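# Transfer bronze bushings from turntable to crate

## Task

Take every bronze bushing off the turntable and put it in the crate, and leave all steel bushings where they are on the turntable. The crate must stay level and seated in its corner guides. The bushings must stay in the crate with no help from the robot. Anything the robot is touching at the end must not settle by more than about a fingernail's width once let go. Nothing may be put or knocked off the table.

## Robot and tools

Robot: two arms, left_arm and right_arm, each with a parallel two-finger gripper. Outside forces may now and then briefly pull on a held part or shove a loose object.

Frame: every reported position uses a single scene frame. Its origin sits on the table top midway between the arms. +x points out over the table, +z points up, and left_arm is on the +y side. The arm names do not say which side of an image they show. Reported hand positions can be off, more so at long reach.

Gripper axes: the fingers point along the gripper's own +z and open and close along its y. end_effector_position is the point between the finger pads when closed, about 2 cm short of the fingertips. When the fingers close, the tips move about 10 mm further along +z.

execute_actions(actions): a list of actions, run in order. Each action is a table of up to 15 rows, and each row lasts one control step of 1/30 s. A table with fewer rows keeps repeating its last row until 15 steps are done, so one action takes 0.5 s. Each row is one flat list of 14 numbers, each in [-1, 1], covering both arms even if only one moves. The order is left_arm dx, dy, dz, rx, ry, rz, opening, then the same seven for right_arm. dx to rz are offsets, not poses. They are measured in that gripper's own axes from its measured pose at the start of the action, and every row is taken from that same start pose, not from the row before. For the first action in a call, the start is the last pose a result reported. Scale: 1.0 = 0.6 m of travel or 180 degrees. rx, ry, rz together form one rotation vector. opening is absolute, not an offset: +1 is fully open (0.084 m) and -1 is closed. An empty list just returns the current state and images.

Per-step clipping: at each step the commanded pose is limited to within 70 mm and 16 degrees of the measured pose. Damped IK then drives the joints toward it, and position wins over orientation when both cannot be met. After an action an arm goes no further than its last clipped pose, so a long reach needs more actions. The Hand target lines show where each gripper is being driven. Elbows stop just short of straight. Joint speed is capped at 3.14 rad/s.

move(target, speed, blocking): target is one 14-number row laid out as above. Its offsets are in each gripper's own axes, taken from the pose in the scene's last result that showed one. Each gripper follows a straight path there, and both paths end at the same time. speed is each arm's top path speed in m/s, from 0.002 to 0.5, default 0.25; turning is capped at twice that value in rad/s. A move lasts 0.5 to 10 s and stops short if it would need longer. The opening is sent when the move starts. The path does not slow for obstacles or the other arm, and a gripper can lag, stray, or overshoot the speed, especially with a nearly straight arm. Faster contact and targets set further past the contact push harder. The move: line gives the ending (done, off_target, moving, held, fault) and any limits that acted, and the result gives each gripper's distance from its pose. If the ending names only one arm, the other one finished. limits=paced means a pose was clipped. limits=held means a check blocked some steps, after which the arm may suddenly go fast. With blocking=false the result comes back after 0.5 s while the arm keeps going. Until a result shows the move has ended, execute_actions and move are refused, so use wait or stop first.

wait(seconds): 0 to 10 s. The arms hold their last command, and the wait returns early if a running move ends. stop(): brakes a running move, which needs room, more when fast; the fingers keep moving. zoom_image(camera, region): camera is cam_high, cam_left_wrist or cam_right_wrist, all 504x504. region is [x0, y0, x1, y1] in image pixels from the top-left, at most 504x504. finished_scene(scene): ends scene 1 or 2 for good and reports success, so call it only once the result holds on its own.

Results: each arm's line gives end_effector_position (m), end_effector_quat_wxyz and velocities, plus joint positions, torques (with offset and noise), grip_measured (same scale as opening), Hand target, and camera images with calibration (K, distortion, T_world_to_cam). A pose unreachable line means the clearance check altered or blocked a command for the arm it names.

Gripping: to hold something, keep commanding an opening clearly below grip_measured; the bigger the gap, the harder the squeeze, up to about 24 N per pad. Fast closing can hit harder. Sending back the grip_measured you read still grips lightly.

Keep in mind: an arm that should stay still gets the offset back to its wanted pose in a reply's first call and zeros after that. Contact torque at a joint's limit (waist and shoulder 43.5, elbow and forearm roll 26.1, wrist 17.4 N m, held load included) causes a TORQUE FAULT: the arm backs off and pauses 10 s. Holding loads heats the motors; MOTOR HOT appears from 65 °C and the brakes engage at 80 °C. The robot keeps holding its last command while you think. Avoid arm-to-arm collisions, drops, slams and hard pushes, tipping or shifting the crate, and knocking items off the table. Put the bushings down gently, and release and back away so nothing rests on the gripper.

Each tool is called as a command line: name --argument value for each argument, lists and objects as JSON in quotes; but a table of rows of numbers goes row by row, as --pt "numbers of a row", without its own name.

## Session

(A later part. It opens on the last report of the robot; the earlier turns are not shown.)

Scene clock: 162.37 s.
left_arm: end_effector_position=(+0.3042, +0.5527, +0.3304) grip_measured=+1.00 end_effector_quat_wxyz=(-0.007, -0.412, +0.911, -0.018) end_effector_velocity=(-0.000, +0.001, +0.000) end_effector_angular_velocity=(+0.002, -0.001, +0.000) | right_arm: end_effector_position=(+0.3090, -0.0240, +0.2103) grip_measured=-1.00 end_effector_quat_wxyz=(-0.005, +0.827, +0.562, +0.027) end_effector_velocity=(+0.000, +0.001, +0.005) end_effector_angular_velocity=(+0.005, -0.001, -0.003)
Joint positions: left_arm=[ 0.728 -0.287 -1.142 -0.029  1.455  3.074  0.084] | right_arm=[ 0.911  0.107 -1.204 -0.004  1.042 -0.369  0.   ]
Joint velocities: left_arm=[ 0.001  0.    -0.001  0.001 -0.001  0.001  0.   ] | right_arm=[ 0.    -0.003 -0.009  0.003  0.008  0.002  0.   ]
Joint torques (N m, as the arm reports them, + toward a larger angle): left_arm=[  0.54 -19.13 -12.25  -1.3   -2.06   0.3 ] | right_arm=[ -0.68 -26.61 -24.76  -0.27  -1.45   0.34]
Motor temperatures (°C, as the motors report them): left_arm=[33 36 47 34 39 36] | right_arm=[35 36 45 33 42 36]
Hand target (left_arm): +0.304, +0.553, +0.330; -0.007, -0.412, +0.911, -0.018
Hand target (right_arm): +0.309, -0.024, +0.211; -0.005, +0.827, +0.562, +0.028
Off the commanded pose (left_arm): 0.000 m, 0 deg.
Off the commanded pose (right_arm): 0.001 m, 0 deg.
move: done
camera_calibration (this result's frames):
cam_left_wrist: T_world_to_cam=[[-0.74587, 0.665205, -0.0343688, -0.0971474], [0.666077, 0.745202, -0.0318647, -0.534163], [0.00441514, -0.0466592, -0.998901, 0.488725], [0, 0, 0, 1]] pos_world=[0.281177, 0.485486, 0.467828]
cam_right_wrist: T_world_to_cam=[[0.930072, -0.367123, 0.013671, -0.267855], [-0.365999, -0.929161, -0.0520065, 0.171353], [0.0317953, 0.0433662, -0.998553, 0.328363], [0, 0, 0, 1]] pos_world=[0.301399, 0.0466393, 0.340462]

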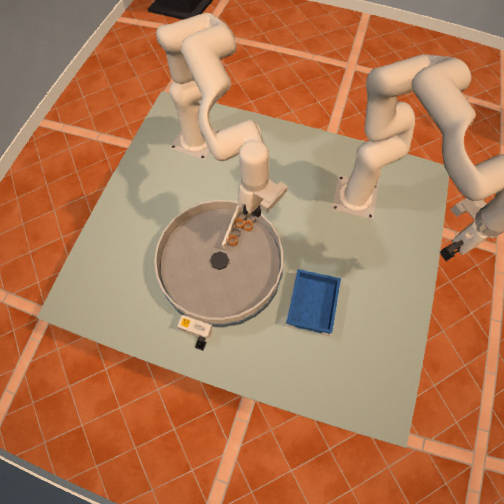

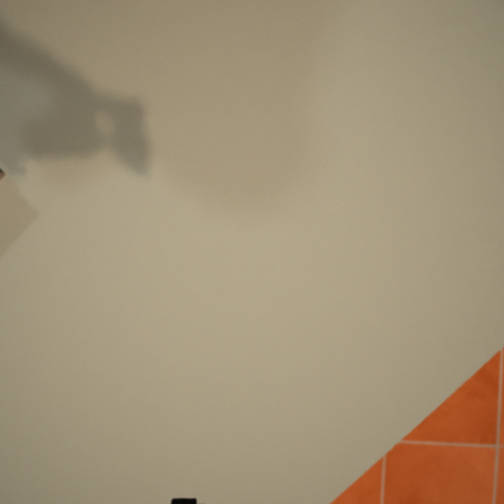

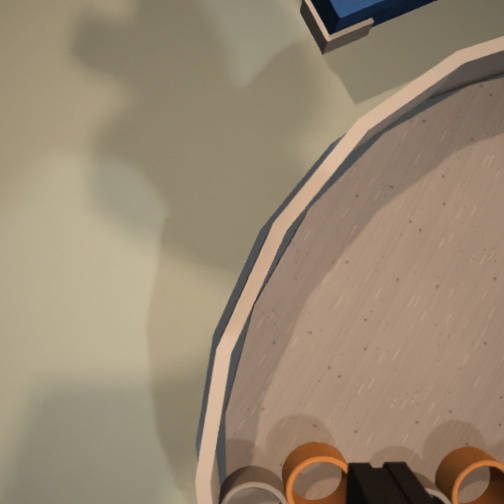

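The layout has changed, so I'll move the gripper back to get a view.

move --target '[0,0,0,0,0,0,1,-0.16,0.05,-0.05,0.015,0.01,0,0.2]'

Scene clock: 172.33 s.
left_arm: end_effector_position=(+0.3042, +0.5527, +0.3304) grip_measured=+1.00 end_effector_quat_wxyz=(-0.007, -0.412, +0.911, -0.018) end_effector_velocity=(+0.000, -0.000, -0.000) end_effector_angular_velocity=(-0.001, +0.000, -0.001) | right_arm: end_effector_position=(+0.3005, -0.1251, +0.2356) grip_measured=+0.19 end_effector_quat_wxyz=(-0.033, +0.826, +0.562, +0.027) end_effector_velocity=(+0.000, -0.002, +0.001) end_effector_angular_velocity=(+0.003, +0.001, -0.002)
Joint positions: left_arm=[ 0.728 -0.287 -1.142 -0.029  1.455  3.074  0.084] | right_arm=[ 0.736 -0.169 -0.966  0.071  1.079 -0.58   0.052]
Joint velocities: left_arm=[-0.001 -0.     0.001 -0.     0.     0.     0.   ] | right_arm=[-0.005 -0.005  0.002  0.003  0.003 -0.005 -0.   ]
Joint torques (N m, as the arm reports them, + toward a larger angle): left_arm=[  0.26 -18.9  -12.32  -1.34  -2.     0.06] | right_arm=[ -0.7  -20.16 -24.71  -0.15  -1.64   0.15]
Motor temperatures (°C, as the motors report them): left_arm=[33 36 47 34 39 36] | right_arm=[35 36 47 33 42 36]
Hand target (left_arm): +0.304, +0.553, +0.330; -0.007, -0.412, +0.911, -0.018
Hand target (right_arm): +0.301, -0.125, +0.236; -0.033, +0.826, +0.562, +0.027
Off the commanded pose (left_arm): 0.000 m, 0 deg.
Off the commanded pose (right_arm): 0.001 m, 0 deg.
move: done
camera_calibration (this result's frames):
cam_left_wrist: T_world_to_cam=[[-0.74587, 0.665205, -0.0343688, -0.0971474], [0.666077, 0.745202, -0.0318648, -0.534163], [0.00441506, -0.0466592, -0.998901, 0.488725], [0, 0, 0, 1]] pos_world=[0.281177, 0.485486, 0.467828]
cam_right_wrist: T_world_to_cam=[[0.930954, -0.363619, -0.0332552, -0.286227], [-0.365135, -0.927305, -0.0823506, 0.0827782], [-0.000893473, 0.0888072, -0.996048, 0.373262], [0, 0, 0, 1]] pos_world=[0.297023, -0.0604651, 0.369085]

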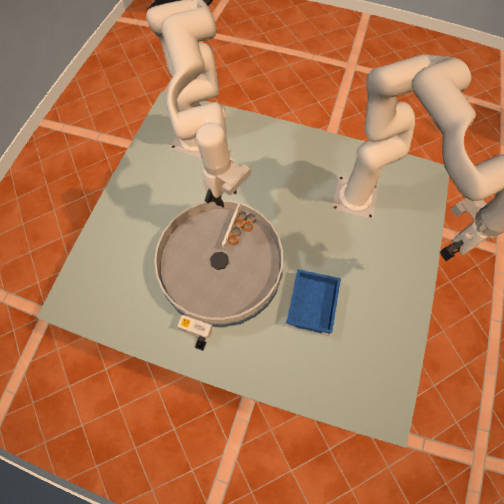

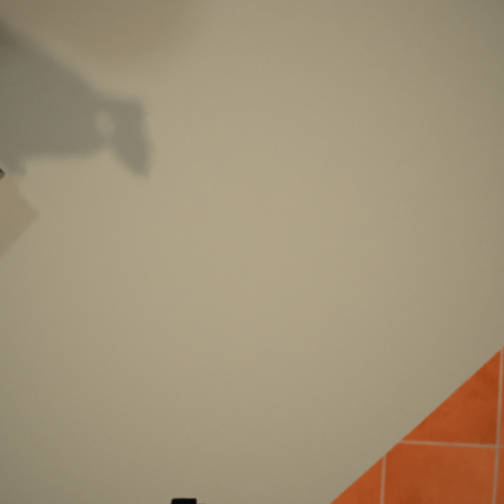

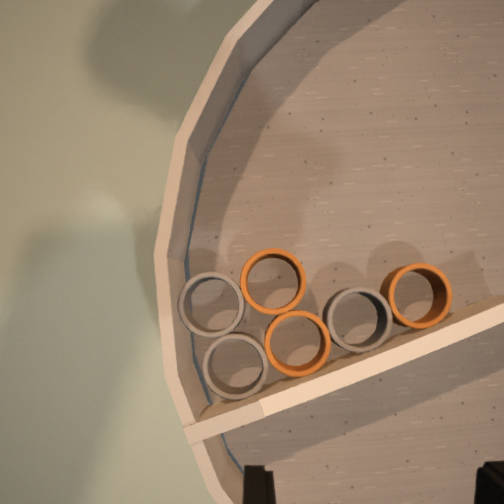

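move --target '[0,0,0,0,0,0,1,0.212,-0.02,0.2,-0.0105,-0.026,0,0.2]'

Scene clock: 182.97 s.
left_arm: end_effector_position=(+0.3042, +0.5527, +0.3304) grip_measured=+1.00 end_effector_quat_wxyz=(-0.007, -0.412, +0.911, -0.018) end_effector_velocity=(-0.000, -0.000, -0.000) end_effector_angular_velocity=(-0.001, +0.001, -0.001) | right_arm: end_effector_position=(+0.3365, +0.0073, +0.1274) grip_measured=+0.19 end_effector_quat_wxyz=(+0.004, +0.827, +0.563, +0.003) end_effector_velocity=(-0.000, +0.001, -0.003) end_effector_angular_velocity=(-0.005, +0.004, +0.002)
Joint positions: left_arm=[ 0.728 -0.287 -1.142 -0.029  1.455  3.074  0.084] | right_arm=[ 0.915  0.373 -1.33  -0.01   0.953 -0.363  0.052]
Joint velocities: left_arm=[-0.     0.     0.    -0.     0.001  0.     0.   ] | right_arm=[ 0.002  0.011 -0.007 -0.001  0.002  0.001 -0.   ]
Joint torques (N m, as the arm reports them, + toward a larger angle): left_arm=[  0.34 -18.66 -12.57  -1.37  -1.83  -0.1 ] | right_arm=[ -0.29 -31.65 -23.71  -0.17  -1.4    0.31]
Motor temperatures (°C, as the motors report them): left_arm=[33 36 47 34 39 36] | right_arm=[35 35 47 33 42 36]
Hand target (left_arm): +0.304, +0.553, +0.330; -0.007, -0.412, +0.911, -0.018
Hand target (right_arm): +0.336, +0.007, +0.127; +0.004, +0.827, +0.563, +0.002
Off the commanded pose (left_arm): 0.000 m, 0 deg.
Off the commanded pose (right_arm): 0.001 m, 0 deg.
move: done
camera_calibration (this result's frames):
cam_left_wrist: T_world_to_cam=[[-0.74587, 0.665205, -0.0343687, -0.0971474], [0.666077, 0.745202, -0.0318647, -0.534163], [0.0044151, -0.0466591, -0.998901, 0.488725], [0, 0, 0, 1]] pos_world=[0.281177, 0.485486, 0.467828]
cam_right_wrist: T_world_to_cam=[[0.930714, -0.365747, -0.000284829, -0.279304], [-0.365747, -0.930712, -0.00214748, 0.19977], [0.000520341, 0.00210287, -0.999998, 0.254416], [0, 0, 0, 1]] pos_world=[0.332885, 0.0832383, 0.254765]

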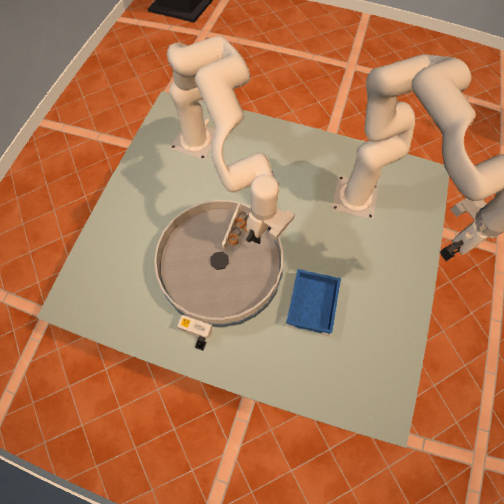

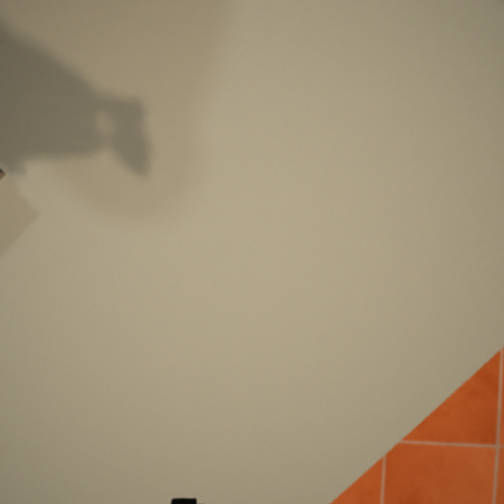

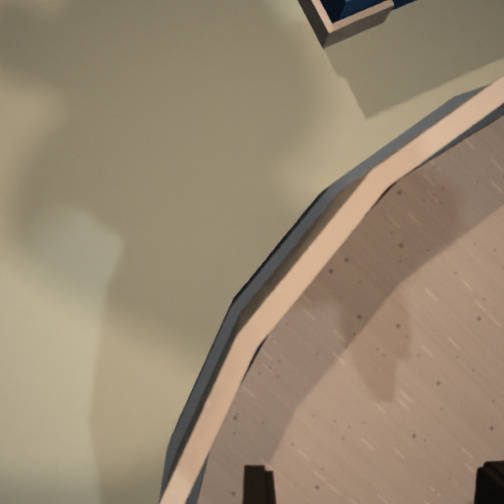

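Next is down .05. After that the delta is (-.036,-.060), so dx=-.069 and dy=-.012.

move --target '[0,0,0,0,0,0,1,0,0,0.082,0,0,0,0.2]' --speed 0.06

move --target '[0,0,0,0,0,0,1,-0.115,-0.02,0,0,0,0,0.2]' --speed 0.05

move --target '[0,0,0,0,0,0,1,0,0,0,0,0,0,-1]'

move --target '[0,0,0,0,0,0,1,0,0,-0.2,0,0,0,-1]' --speed 0.15

Scene clock: 196.83 s.
left_arm: end_effector_position=(+0.3042, +0.5527, +0.3304) grip_measured=+1.00 end_effector_quat_wxyz=(-0.007, -0.412, +0.911, -0.018) end_effector_velocity=(+0.000, +0.000, +0.000) end_effector_angular_velocity=(+0.001, -0.001, +0.000) | right_arm: end_effector_position=(+0.3370, +0.0072, +0.0787) grip_measured=+0.19 end_effector_quat_wxyz=(+0.003, +0.827, +0.563, +0.003) end_effector_velocity=(+0.001, +0.001, +0.001) end_effector_angular_velocity=(+0.005, -0.003, -0.001)
Joint positions: left_arm=[ 0.728 -0.287 -1.142 -0.029  1.455  3.074  0.084] | right_arm=[ 0.914  0.447 -1.289 -0.011  0.837 -0.362  0.052]
Joint velocities: left_arm=[-0.     0.    -0.001  0.    -0.    -0.     0.   ] | right_arm=[-0.     0.    -0.002  0.001 -0.004  0.    -0.   ]
Joint torques (N m, as the arm reports them, + toward a larger angle): left_arm=[  0.27 -18.69 -12.19  -1.16  -2.47   0.11] | right_arm=[ -0.73 -32.59 -22.53  -0.2   -1.33   0.25]
Motor temperatures (°C, as the motors report them): left_arm=[33 36 48 34 39 36] | right_arm=[35 36 48 33 42 36]
Hand target (left_arm): +0.304, +0.553, +0.330; -0.007, -0.412, +0.911, -0.018
Hand target (right_arm): +0.337, +0.007, +0.078; +0.004, +0.827, +0.563, +0.003
Off the commanded pose (left_arm): 0.000 m, 0 deg.
Off the commanded pose (right_arm): 0.001 m, 0 deg.
move: done
camera_calibration (this result's frames):
cam_left_wrist: T_world_to_cam=[[-0.745869, 0.665205, -0.0343688, -0.0971474], [0.666077, 0.745202, -0.0318646, -0.534163], [0.0044152, -0.0466592, -0.998901, 0.488725], [0, 0, 0, 1]] pos_world=[0.281177, 0.485486, 0.467828]
cam_right_wrist: T_world_to_cam=[[0.930739, -0.365684, -0.000116947, -0.279779], [-0.365683, -0.930735, -0.00271676, 0.199824], [0.000884628, 0.00257136, -0.999996, 0.205594], [0, 0, 0, 1]] pos_world=[0.333292, 0.0831439, 0.206103]

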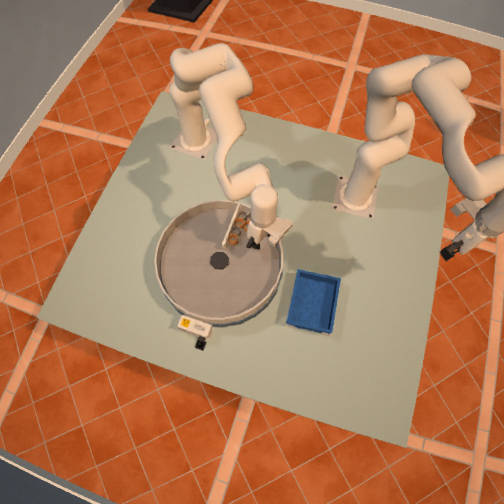

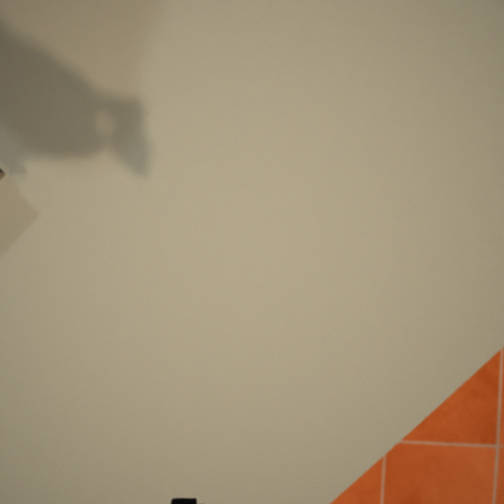

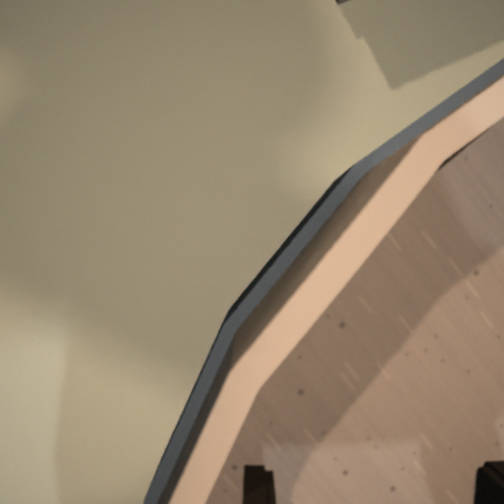

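Scene clock: 198.70 s.
left_arm: end_effector_position=(+0.3042, +0.5527, +0.3304) grip_measured=+1.00 end_effector_quat_wxyz=(-0.007, -0.412, +0.911, -0.018) end_effector_velocity=(+0.000, -0.000, -0.000) end_effector_angular_velocity=(-0.001, +0.000, +0.000) | right_arm: end_effector_position=(+0.3127, -0.0411, +0.0894) grip_measured=+0.18 end_effector_quat_wxyz=(-0.001, +0.827, +0.561, +0.027) end_effector_velocity=(+0.000, -0.001, -0.001) end_effector_angular_velocity=(-0.002, +0.002, +0.000)
Joint positions: left_arm=[ 0.728 -0.287 -1.142 -0.029  1.455  3.074  0.084] | right_arm=[ 0.884  0.246 -1.011 -0.013  0.711 -0.387  0.052]
Joint velocities: left_arm=[-0.     0.     0.    -0.     0.    -0.001  0.   ] | right_arm=[-0.002  0.003 -0.001  0.     0.002 -0.002 -0.   ]
Joint torques (N m, as the arm reports them, + toward a larger angle): left_arm=[  0.11 -18.53 -12.39  -0.97  -2.06   0.09] | right_arm=[ -5.73 -19.34   8.41  -3.55  11.41  -0.95]
Motor temperatures (°C, as the motors report them): left_arm=[33 36 48 34 39 36] | right_arm=[35 36 47 33 42 36]
Hand target (left_arm): +0.304, +0.553, +0.330; -0.007, -0.412, +0.911, -0.018
Hand target (right_arm): +0.301, -0.053, +0.079; +0.003, +0.827, +0.563, +0.003
Off the commanded pose (left_arm): 0.000 m, 0 deg.
Off the commanded pose (right_arm): 0.020 m, 3 deg.
move: off_target (right_arm)
camera_calibration (this result's frames):
cam_left_wrist: T_world_to_cam=[[-0.74587, 0.665205, -0.0343687, -0.0971474], [0.666077, 0.745202, -0.0318647, -0.534163], [0.00441507, -0.0466592, -0.998901, 0.488725], [0, 0, 0, 1]] pos_world=[0.281177, 0.485486, 0.467828]
cam_right_wrist: T_world_to_cam=[[0.929372, -0.368656, 0.0189956, -0.276247], [-0.367453, -0.928807, -0.0479147, 0.150609], [0.0353073, 0.0375506, -0.998671, 0.206997], [0, 0, 0, 1]] pos_world=[0.30477, 0.0302741, 0.219186]

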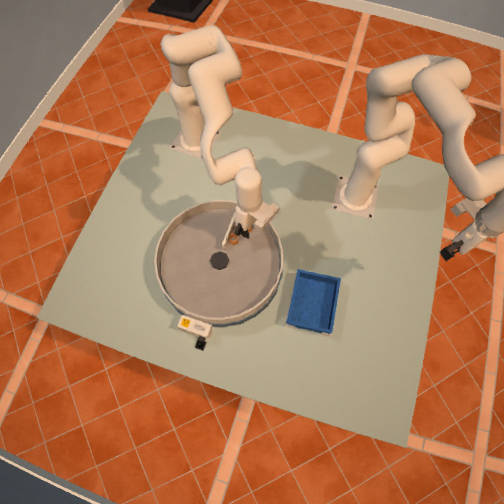

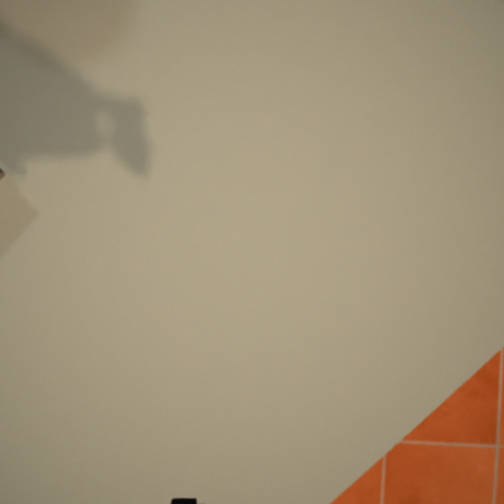

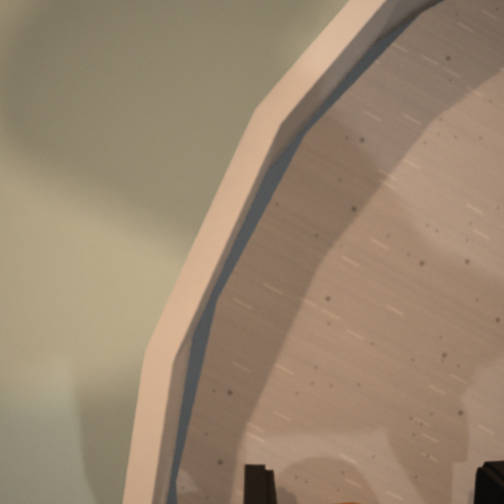

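Scene clock: 199.47 s.
left_arm: end_effector_position=(+0.3042, +0.5527, +0.3304) grip_measured=+1.00 end_effector_quat_wxyz=(-0.007, -0.412, +0.911, -0.018) end_effector_velocity=(-0.000, -0.000, -0.000) end_effector_angular_velocity=(-0.001, +0.001, -0.002) | right_arm: end_effector_position=(+0.3124, -0.0413, +0.0892) grip_measured=-0.29 end_effector_quat_wxyz=(-0.001, +0.827, +0.561, +0.027) end_effector_velocity=(+0.002, +0.001, +0.002) end_effector_angular_velocity=(+0.005, -0.004, -0.002)
Joint positions: left_arm=[ 0.728 -0.287 -1.142 -0.029  1.455  3.074  0.084] | right_arm=[ 0.884  0.246 -1.01  -0.013  0.711 -0.387  0.031]
Joint velocities: left_arm=[-0.001  0.     0.001  0.     0.     0.001  0.   ] | right_arm=[-0.001 -0.002 -0.003  0.001 -0.002  0.    -0.   ]
Joint torques (N m, as the arm reports them, + toward a larger angle): left_arm=[  0.16 -18.32 -12.31  -1.49  -2.08   0.1 ] | right_arm=[ -0.79 -28.09 -22.27  -0.29  -1.54   0.2 ]
Motor temperatures (°C, as the motors report them): left_arm=[33 36 48 34 39 36] | right_arm=[35 36 47 33 42 36]
Hand target (left_arm): +0.304, +0.553, +0.330; -0.007, -0.412, +0.911, -0.018
Hand target (right_arm): +0.313, -0.041, +0.089; -0.001, +0.827, +0.561, +0.027
Off the commanded pose (left_arm): 0.000 m, 0 deg.
Off the commanded pose (right_arm): 0.000 m, 0 deg.
move: done
camera_calibration (this result's frames):
cam_left_wrist: T_world_to_cam=[[-0.745869, 0.665205, -0.0343688, -0.0971476], [0.666078, 0.745201, -0.0318646, -0.534163], [0.00441515, -0.0466591, -0.998901, 0.488725], [0, 0, 0, 1]] pos_world=[0.281177, 0.485486, 0.467828]
cam_right_wrist: T_world_to_cam=[[0.929414, -0.36857, 0.0186165, -0.276053], [-0.36741, -0.928867, -0.0470783, 0.150258], [0.0346439, 0.0369153, -0.998718, 0.20691], [0, 0, 0, 1]] pos_world=[0.304606, 0.0301868, 0.218857]

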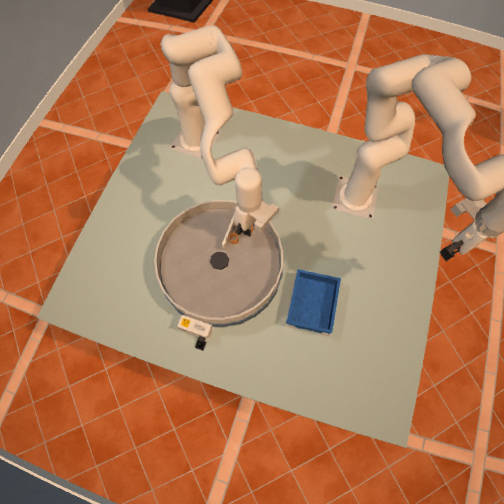

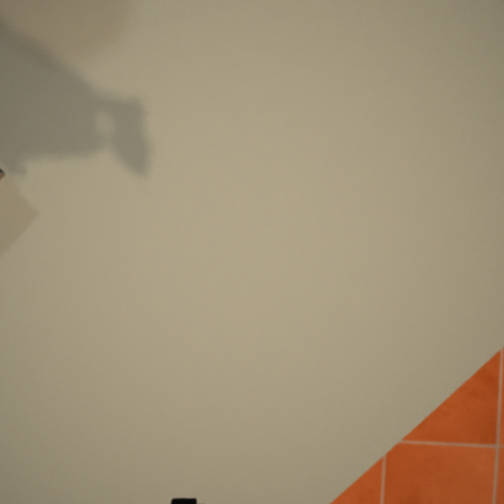

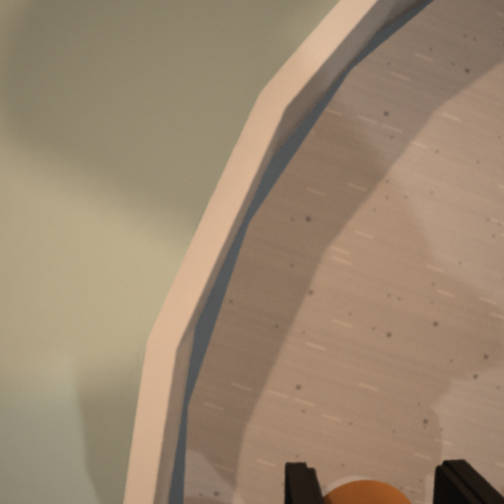

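Scene clock: 200.70 s.
left_arm: end_effector_position=(+0.3042, +0.5527, +0.3304) grip_measured=+1.00 end_effector_quat_wxyz=(-0.007, -0.412, +0.911, -0.018) end_effector_velocity=(+0.000, +0.001, +0.000) end_effector_angular_velocity=(+0.001, -0.002, +0.001) | right_arm: end_effector_position=(+0.3073, -0.0453, +0.2080) grip_measured=-0.29 end_effector_quat_wxyz=(-0.001, +0.827, +0.561, +0.026) end_effector_velocity=(+0.001, +0.001, +0.005) end_effector_angular_velocity=(+0.004, -0.005, -0.000)
Joint positions: left_arm=[ 0.728 -0.287 -1.142 -0.029  1.455  3.074  0.084] | right_arm=[ 0.887  0.056 -1.137 -0.01   1.029 -0.389  0.031]
Joint velocities: left_arm=[ 0.001 -0.    -0.    -0.    -0.002  0.001  0.   ] | right_arm=[ 0.    -0.005 -0.008 -0.001  0.007  0.001 -0.   ]
Joint torques (N m, as the arm reports them, + toward a larger angle): left_arm=[  0.19 -18.38 -12.55  -1.08  -2.03   0.03] | right_arm=[ -0.54 -26.01 -24.82  -0.38  -1.45   0.24]
Motor temperatures (°C, as the motors report them): left_arm=[33 36 48 34 39 36] | right_arm=[35 36 47 33 42 36]
Hand target (left_arm): +0.304, +0.553, +0.330; -0.007, -0.412, +0.911, -0.018
Hand target (right_arm): +0.308, -0.045, +0.209; -0.001, +0.827, +0.561, +0.027
Off the commanded pose (left_arm): 0.000 m, 0 deg.
Off the commanded pose (right_arm): 0.001 m, 0 deg.
move: done
camera_calibration (this result's frames):
cam_left_wrist: T_world_to_cam=[[-0.745869, 0.665205, -0.0343687, -0.0971476], [0.666078, 0.745201, -0.0318647, -0.534163], [0.00441507, -0.0466591, -0.998901, 0.488725], [0, 0, 0, 1]] pos_world=[0.281177, 0.485486, 0.467828]
cam_right_wrist: T_world_to_cam=[[0.929364, -0.368718, 0.0181669, -0.27487], [-0.367622, -0.928853, -0.0456648, 0.150055], [0.0337118, 0.0357606, -0.998792, 0.326142], [0, 0, 0, 1]] pos_world=[0.299623, 0.0263671, 0.337594]

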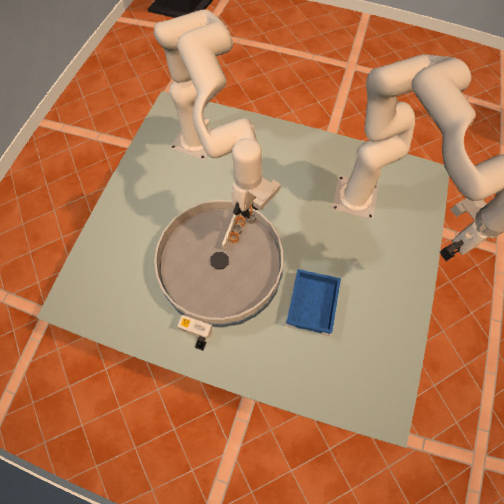

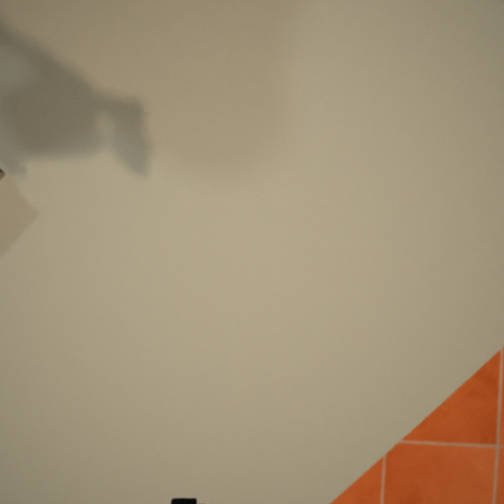

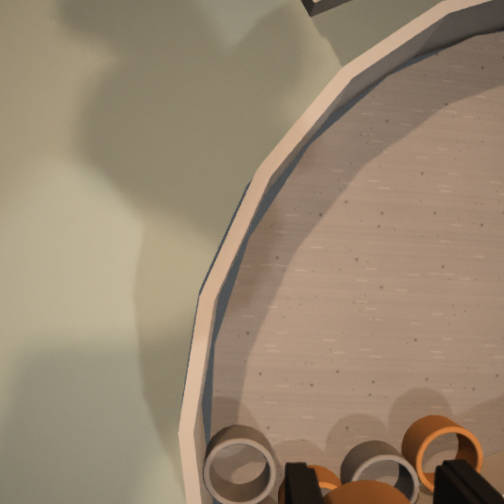

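move --target '[0,0,0,0,0,0,1,0.53,0.047,0,0.006,-0.0145,0,-1]'

move --target '[0,0,0,0,0,0,1,0,0,0.18,0,0,0,-1]' --speed 0.15

move --target '[0,0,0,0,0,0,1,0,0,0,0,0,0,0.2]'

move --target '[0,0,0,0,0,0,1,0,0,-0.2,0,0,0,0.2]'

move --target '[0,0,0,0,0,0,1,-0.66,0,0,0,0,0,0.2]'

Scene clock: 214.27 s.
left_arm: end_effector_position=(+0.3042, +0.5527, +0.3304) grip_measured=+1.00 end_effector_quat_wxyz=(-0.007, -0.412, +0.911, -0.018) end_effector_velocity=(-0.000, -0.000, -0.001) end_effector_angular_velocity=(-0.001, +0.001, -0.000) | right_arm: end_effector_position=(+0.4498, +0.2394, +0.2233) grip_measured=-0.29 end_effector_quat_wxyz=(-0.070, +0.804, +0.546, +0.224) end_effector_velocity=(+0.000, +0.001, -0.005) end_effector_angular_velocity=(+0.001, +0.002, -0.000)
Joint positions: left_arm=[ 0.728 -0.287 -1.142 -0.029  1.455  3.074  0.084] | right_arm=[ 1.007  1.135 -2.695 -0.01   1.087 -0.273  0.031]
Joint velocities: left_arm=[-0.001 -0.     0.002  0.    -0.001 -0.    -0.   ] | right_arm=[ 0.     0.008  0.     0.001 -0.007  0.001 -0.   ]
Joint torques (N m, as the arm reports them, + toward a larger angle): left_arm=[  0.13 -18.57 -12.57  -1.74  -2.18   0.05] | right_arm=[ -0.79 -44.62 -25.48  -0.36  -2.21   0.25]
Motor temperatures (°C, as the motors report them): left_arm=[33 36 48 34 39 36] | right_arm=[35 36 48 33 42 36]
Hand target (left_arm): +0.304, +0.553, +0.330; -0.007, -0.412, +0.911, -0.018
Hand target (right_arm): +0.450, +0.239, +0.223; -0.070, +0.804, +0.546, +0.224
Off the commanded pose (left_arm): 0.000 m, 0 deg.
Off the commanded pose (right_arm): 0.001 m, 27 deg; orientation clipped at the last step of the last action.
elbow stopped short (right arm): the move would have taken joint 3 (elbow) straighter than the controller allows; a more bent joint 3 avoids this.
move: off_target (right_arm); limits=paced
camera_calibration (this result's frames):
cam_left_wrist: T_world_to_cam=[[-0.745869, 0.665205, -0.0343688, -0.0971476], [0.666078, 0.745201, -0.0318644, -0.534163], [0.00441529, -0.046659, -0.998901, 0.488725], [0, 0, 0, 1]] pos_world=[0.281177, 0.485486, 0.467828]
cam_right_wrist: T_world_to_cam=[[0.912984, -0.388588, 0.124339, -0.314268], [-0.301273, -0.847606, -0.436804, 0.505601], [0.275127, 0.361335, -0.890922, 0.115875], [0, 0, 0, 1]] pos_world=[0.407365, 0.264561, 0.36316]

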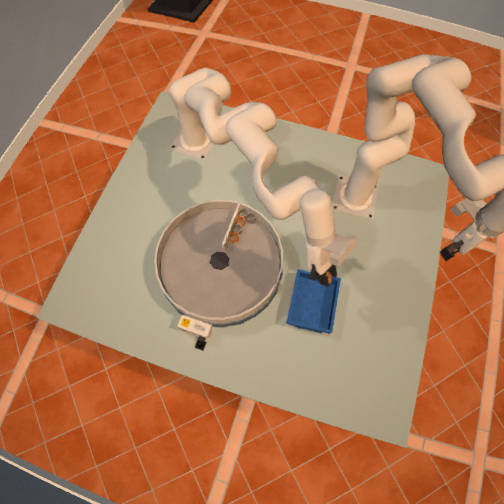

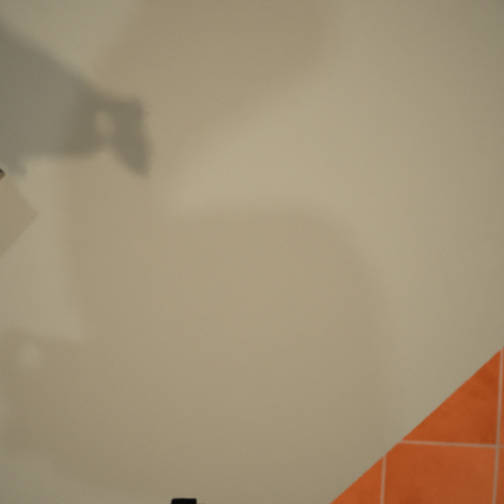

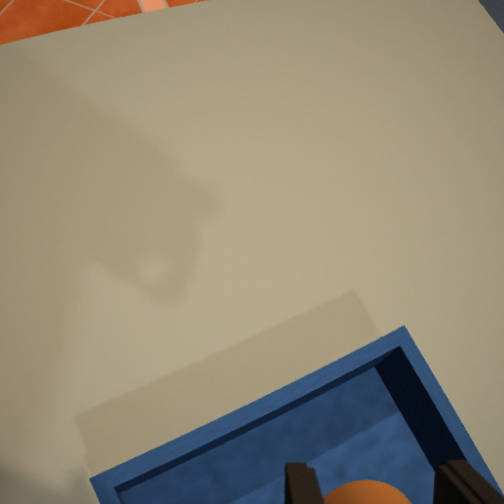

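Scene clock: 215.57 s.
left_arm: end_effector_position=(+0.3042, +0.5527, +0.3304) grip_measured=+1.00 end_effector_quat_wxyz=(-0.007, -0.412, +0.911, -0.018) end_effector_velocity=(+0.000, -0.000, +0.000) end_effector_angular_velocity=(+0.001, +0.000, -0.000) | right_arm: end_effector_position=(+0.4794, +0.2767, +0.1279) grip_measured=-0.29 end_effector_quat_wxyz=(-0.097, +0.783, +0.533, +0.306) end_effector_velocity=(-0.000, -0.000, -0.008) end_effector_angular_velocity=(-0.001, +0.002, -0.000)
Joint positions: left_arm=[ 0.728 -0.287 -1.142 -0.029  1.455  3.074  0.084] | right_arm=[ 1.005  1.342 -2.695 -0.011  0.701 -0.273  0.031]
Joint velocities: left_arm=[-0.001  0.    -0.001  0.001  0.    -0.001 -0.   ] | right_arm=[-0.     0.009  0.004  0.001 -0.012 -0.    -0.   ]
Joint torques (N m, as the arm reports them, + toward a larger angle): left_arm=[ -0.19 -19.12 -12.73  -1.47  -2.05   0.39] | right_arm=[ -0.5  -46.36 -26.52  -0.19  -2.23   0.15]
Motor temperatures (°C, as the motors report them): left_arm=[33 36 48 34 39 36] | right_arm=[35 36 48 33 42 36]
Hand target (left_arm): +0.304, +0.553, +0.330; -0.007, -0.412, +0.911, -0.018
Hand target (right_arm): +0.479, +0.277, +0.127; -0.097, +0.783, +0.533, +0.306
Off the commanded pose (left_arm): 0.000 m, 0 deg.
Off the commanded pose (right_arm): 0.002 m, 10 deg.
elbow stopped short (right arm): the move would have taken joint 3 (elbow) straighter than the controller allows; a more bent joint 3 avoids this.
move: off_target (right_arm)
camera_calibration (this result's frames):
cam_left_wrist: T_world_to_cam=[[-0.745869, 0.665205, -0.0343688, -0.0971476], [0.666078, 0.745201, -0.0318643, -0.534163], [0.00441537, -0.0466589, -0.998901, 0.488725], [0, 0, 0, 1]] pos_world=[0.281177, 0.485486, 0.467828]
cam_right_wrist: T_world_to_cam=[[0.897705, -0.407846, 0.166697, -0.30765], [-0.243747, -0.774883, -0.583218, 0.475515], [0.367034, 0.482926, -0.795028, -0.0806859], [0, 0, 0, 1]] pos_world=[0.421699, 0.28196, 0.264466]

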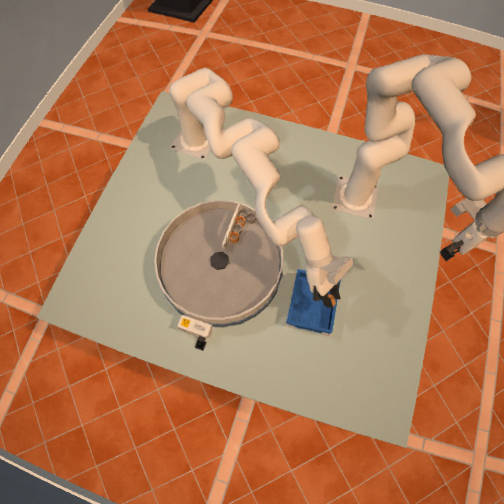

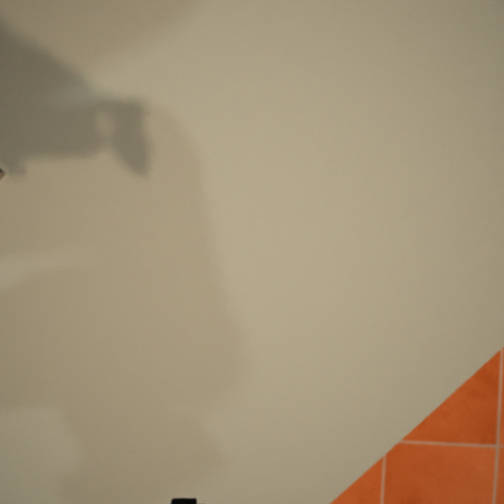

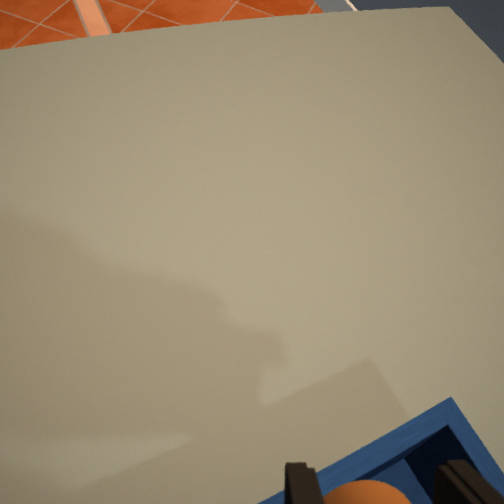

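Scene clock: 216.07 s.
left_arm: end_effector_position=(+0.3042, +0.5527, +0.3304) grip_measured=+1.00 end_effector_quat_wxyz=(-0.007, -0.412, +0.911, -0.018) end_effector_velocity=(-0.001, +0.001, -0.000) end_effector_angular_velocity=(-0.001, +0.000, +0.003) | right_arm: end_effector_position=(+0.4794, +0.2767, +0.1279) grip_measured=+0.19 end_effector_quat_wxyz=(-0.097, +0.783, +0.533, +0.306) end_effector_velocity=(+0.000, +0.000, +0.000) end_effector_angular_velocity=(+0.002, -0.001, -0.001)
Joint positions: left_arm=[ 0.728 -0.287 -1.142 -0.029  1.455  3.074  0.084] | right_arm=[ 1.005  1.341 -2.695 -0.011  0.7   -0.273  0.052]
Joint velocities: left_arm=[ 0.003 -0.     0.    -0.001  0.001 -0.    -0.   ] | right_arm=[-0.     0.001 -0.001 -0.    -0.002  0.001  0.   ]
Joint torques (N m, as the arm reports them, + toward a larger angle): left_arm=[ -0.14 -18.69 -12.44  -1.47  -2.07   0.17] | right_arm=[ -0.74 -45.77 -26.21  -0.22  -2.32   0.26]
Motor temperatures (°C, as the motors report them): left_arm=[33 36 48 34 39 36] | right_arm=[35 36 48 33 42 36]
Hand target (left_arm): +0.304, +0.553, +0.330; -0.007, -0.412, +0.911, -0.018
Hand target (right_arm): +0.479, +0.277, +0.128; -0.097, +0.783, +0.533, +0.306
Off the commanded pose (left_arm): 0.000 m, 0 deg.
Off the commanded pose (right_arm): 0.000 m, 0 deg.
elbow stopped short (right arm): the move would have taken joint 3 (elbow) straighter than the controller allows; a more bent joint 3 avoids this.
move: done
camera_calibration (this result's frames):
cam_left_wrist: T_world_to_cam=[[-0.745869, 0.665205, -0.0343687, -0.0971477], [0.666078, 0.745201, -0.0318643, -0.534163], [0.00441536, -0.0466588, -0.998901, 0.488725], [0, 0, 0, 1]] pos_world=[0.281177, 0.485486, 0.467828]
cam_right_wrist: T_world_to_cam=[[0.897712, -0.407837, 0.166682, -0.307644], [-0.24377, -0.774914, -0.583168, 0.475493], [0.367002, 0.482885, -0.795067, -0.0806819], [0, 0, 0, 1]] pos_world=[0.421696, 0.281958, 0.264423]

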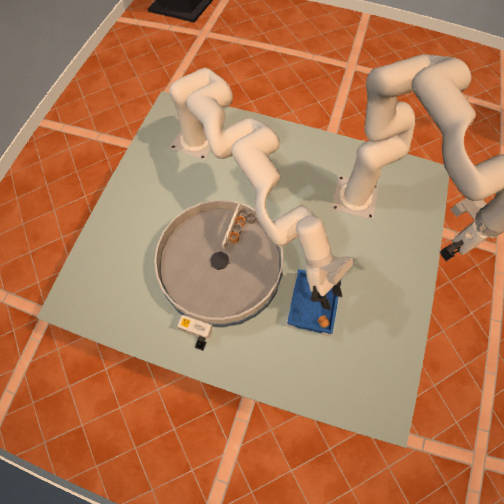

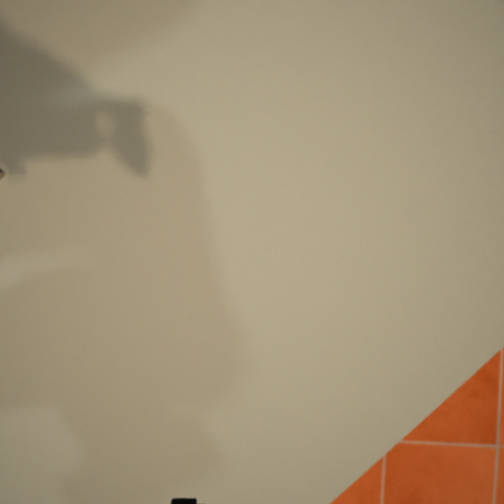

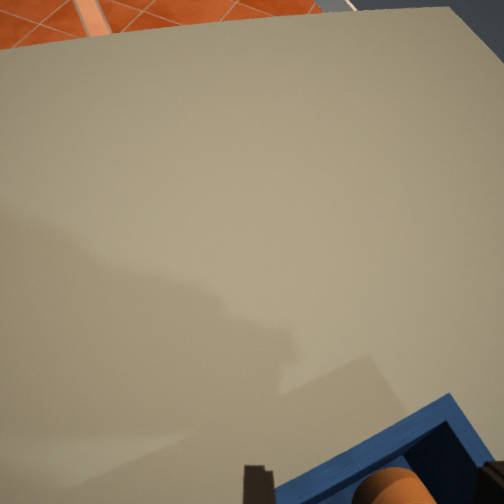

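Scene clock: 217.60 s.
left_arm: end_effector_position=(+0.3042, +0.5527, +0.3304) grip_measured=+1.00 end_effector_quat_wxyz=(-0.007, -0.412, +0.911, -0.018) end_effector_velocity=(+0.000, +0.001, +0.001) end_effector_angular_velocity=(+0.002, -0.002, +0.001) | right_arm: end_effector_position=(+0.4342, +0.2191, +0.2233) grip_measured=+0.19 end_effector_quat_wxyz=(-0.097, +0.783, +0.533, +0.306) end_effector_velocity=(+0.000, +0.000, +0.001) end_effector_angular_velocity=(+0.007, -0.005, -0.000)
Joint positions: left_arm=[ 0.728 -0.287 -1.142 -0.029  1.455  3.074  0.084] | right_arm=[ 1.006  0.698 -1.836 -0.015  0.485 -0.267  0.052]
Joint velocities: left_arm=[ 0.001  0.    -0.002 -0.    -0.001 -0.001  0.   ] | right_arm=[-0.    -0.004  0.009 -0.    -0.014  0.    -0.   ]
Joint torques (N m, as the arm reports them, + toward a larger angle): left_arm=[  0.14 -19.14 -12.54  -1.04  -2.29   0.26] | right_arm=[ -0.86 -39.8  -25.71  -0.26  -2.05   0.2 ]
Motor temperatures (°C, as the motors report them): left_arm=[33 36 48 34 39 36] | right_arm=[35 36 49 33 42 36]
Hand target (left_arm): +0.304, +0.553, +0.330; -0.007, -0.412, +0.911, -0.018
Hand target (right_arm): +0.434, +0.219, +0.223; -0.097, +0.783, +0.533, +0.306
Off the commanded pose (left_arm): 0.000 m, 0 deg.
Off the commanded pose (right_arm): 0.000 m, 0 deg.
move: done
camera_calibration (this result's frames):
cam_left_wrist: T_world_to_cam=[[-0.745869, 0.665205, -0.0343688, -0.0971477], [0.666078, 0.745201, -0.0318642, -0.534163], [0.00441539, -0.0466588, -0.998901, 0.488725], [0, 0, 0, 1]] pos_world=[0.281177, 0.485486, 0.467828]
cam_right_wrist: T_world_to_cam=[[0.897817, -0.407661, 0.166546, -0.30653], [-0.243798, -0.775082, -0.582933, 0.47554], [0.366726, 0.482764, -0.795268, 0.0397187], [0, 0, 0, 1]] pos_world=[0.376577, 0.224447, 0.359847]

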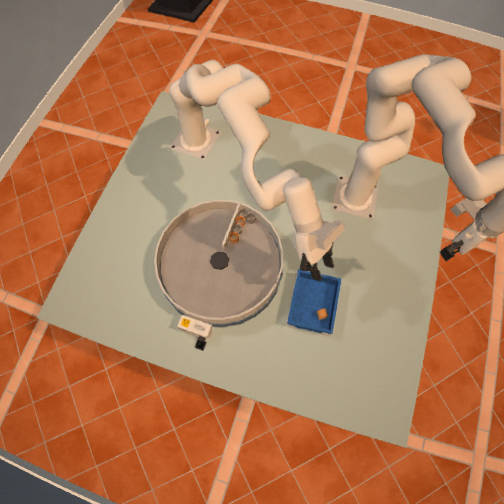

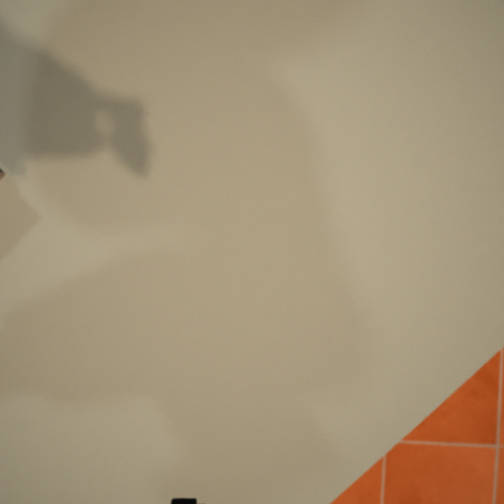

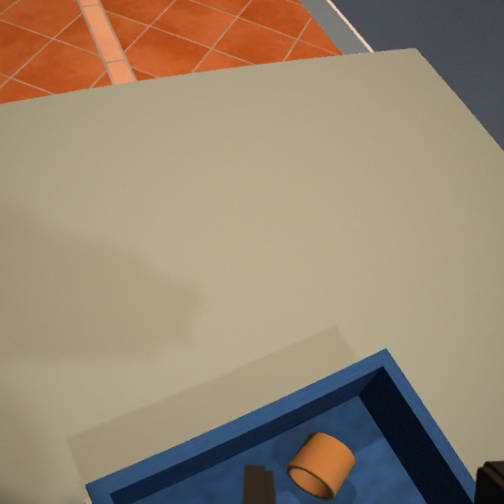

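Scene clock: 229.00 s.
left_arm: end_effector_position=(+0.3042, +0.5527, +0.3304) grip_measured=+1.00 end_effector_quat_wxyz=(-0.007, -0.412, +0.911, -0.018) end_effector_velocity=(-0.000, +0.001, +0.000) end_effector_angular_velocity=(+0.001, -0.000, +0.002) | right_arm: end_effector_position=(+0.3891, +0.0242, +0.1015) grip_measured=+0.19 end_effector_quat_wxyz=(-0.063, +0.779, +0.515, +0.352) end_effector_velocity=(+0.000, +0.000, +0.000) end_effector_angular_velocity=(+0.000, -0.001, +0.000)
Joint positions: left_arm=[ 0.728 -0.287 -1.142 -0.029  1.455  3.074  0.084] | right_arm=[ 0.893  0.39  -0.852  0.11  -0.27  -0.48   0.052]
Joint velocities: left_arm=[ 0.002  0.    -0.     0.    -0.    -0.     0.   ] | right_arm=[ 0.     0.001 -0.    -0.    -0.001  0.     0.   ]
Joint torques (N m, as the arm reports them, + toward a larger angle): left_arm=[  0.32 -17.89 -12.29  -1.41  -2.08   0.1 ] | right_arm=[ -0.73 -28.61 -18.86  -0.34  -2.26   0.19]
Motor temperatures (°C, as the motors report them): left_arm=[33 36 48 34 39 36] | right_arm=[35 36 47 33 42 36]
Hand target (left_arm): +0.304, +0.553, +0.330; -0.007, -0.412, +0.911, -0.018
Hand target (right_arm): +0.389, +0.024, +0.102; -0.063, +0.779, +0.515, +0.352
Off the commanded pose (left_arm): 0.000 m, 0 deg.
Off the commanded pose (right_arm): 0.165 m, 7 deg.
TORQUE FAULT: the external load on joint 3 (elbow) of the right arm reached its load limit, and that arm stopped for 10 seconds. That time counts as 18 of the actions that you can send in this scene. A torque fault stops only its own arm. That arm's remaining commands of this call were not run. Joint 3 (elbow) of that arm moved back by up to 3 degrees. That arm holds there, with its grip as last carried out, and accepts commands again: back off and push less far. That arm stops again, at the same cost, whenever a joint's load reaches its limit.
move: fault (right_arm); limits=paced
camera_calibration (this result's frames):
cam_left_wrist: T_world_to_cam=[[-0.745869, 0.665205, -0.0343688, -0.0971477], [0.666078, 0.745201, -0.0318642, -0.534163], [0.00441543, -0.0466588, -0.998901, 0.488725], [0, 0, 0, 1]] pos_world=[0.281177, 0.485486, 0.467828]
cam_right_wrist: T_world_to_cam=[[0.851139, -0.457113, 0.25809, -0.315134], [-0.220732, -0.757728, -0.614105, 0.23618], [0.476278, 0.46572, -0.745831, 0.00632147], [0, 0, 0, 1]] pos_world=[0.317344, 0.0319645, 0.231087]

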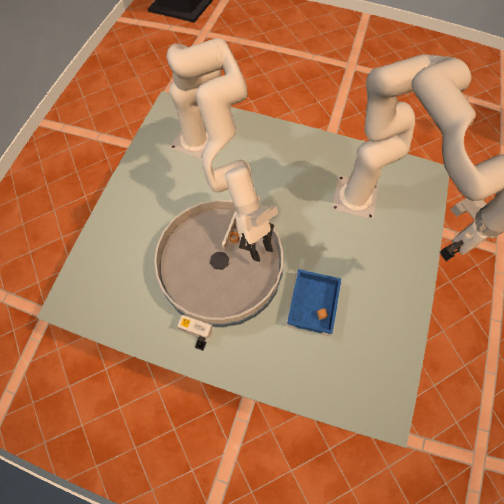

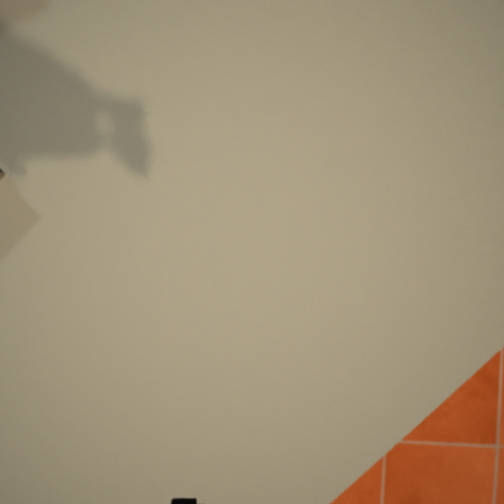

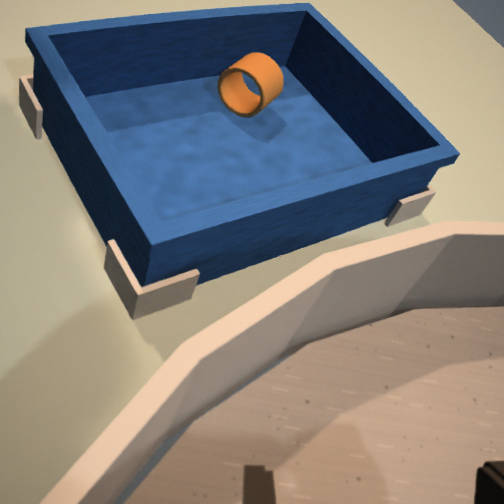

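move --target '[0,0,0,0,0,0,1,-0.078,0.047,-0.358,0.09,-0.214,0,0.2]'

Scene clock: 237.07 s.
left_arm: end_effector_position=(+0.3042, +0.5527, +0.3304) grip_measured=+1.00 end_effector_quat_wxyz=(-0.007, -0.412, +0.911, -0.018) end_effector_velocity=(-0.000, -0.000, +0.000) end_effector_angular_velocity=(-0.000, +0.001, -0.002) | right_arm: end_effector_position=(+0.2990, -0.1230, +0.2393) grip_measured=+0.19 end_effector_quat_wxyz=(+0.004, +0.835, +0.550, +0.002) end_effector_velocity=(+0.001, -0.000, +0.004) end_effector_angular_velocity=(-0.002, -0.001, -0.000)
Joint positions: left_arm=[ 0.728 -0.287 -1.142 -0.029  1.455  3.074  0.084] | right_arm=[ 0.776 -0.128 -1.033 -0.008  1.158 -0.473  0.052]
Joint velocities: left_arm=[-0.001 -0.    -0.     0.001  0.001  0.001  0.   ] | right_arm=[-0.001 -0.001 -0.01  -0.002  0.011  0.    -0.   ]
Joint torques (N m, as the arm reports them, + toward a larger angle): left_arm=[  0.19 -18.68 -12.46  -0.86  -2.31  -0.01] | right_arm=[ -0.89 -21.35 -24.3   -0.33  -1.6    0.22]
Motor temperatures (°C, as the motors report them): left_arm=[33 36 48 34 39 36] | right_arm=[35 36 47 33 42 36]
Hand target (left_arm): +0.304, +0.553, +0.330; -0.007, -0.412, +0.911, -0.018
Hand target (right_arm): +0.299, -0.123, +0.240; +0.004, +0.835, +0.550, +0.002
Off the commanded pose (left_arm): 0.000 m, 0 deg.
Off the commanded pose (right_arm): 0.001 m, 0 deg.
move: done
camera_calibration (this result's frames):
cam_left_wrist: T_world_to_cam=[[-0.745869, 0.665205, -0.034369, -0.0971476], [0.666078, 0.745201, -0.0318644, -0.534163], [0.00441548, -0.0466591, -0.998901, 0.488725], [0, 0, 0, 1]] pos_world=[0.281177, 0.485486, 0.467828]
cam_right_wrist: T_world_to_cam=[[0.918961, -0.394346, -0.00148733, -0.291725], [-0.394346, -0.918962, -0.0000137776, 0.0745835], [-0.00136137, 0.000599185, -0.999999, 0.366974], [0, 0, 0, 1]] pos_world=[0.297995, -0.046721, 0.36654]

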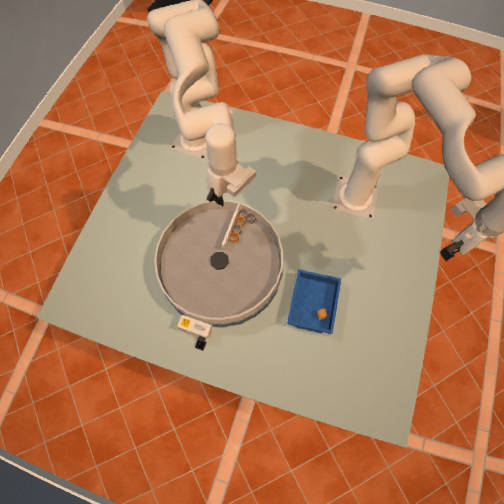

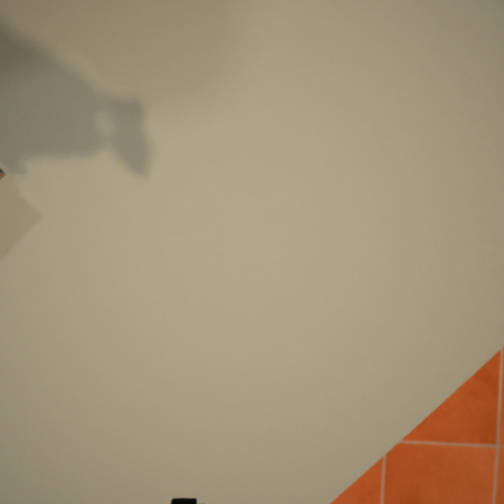

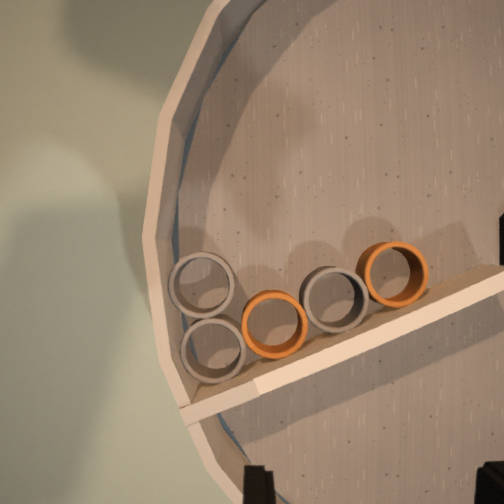

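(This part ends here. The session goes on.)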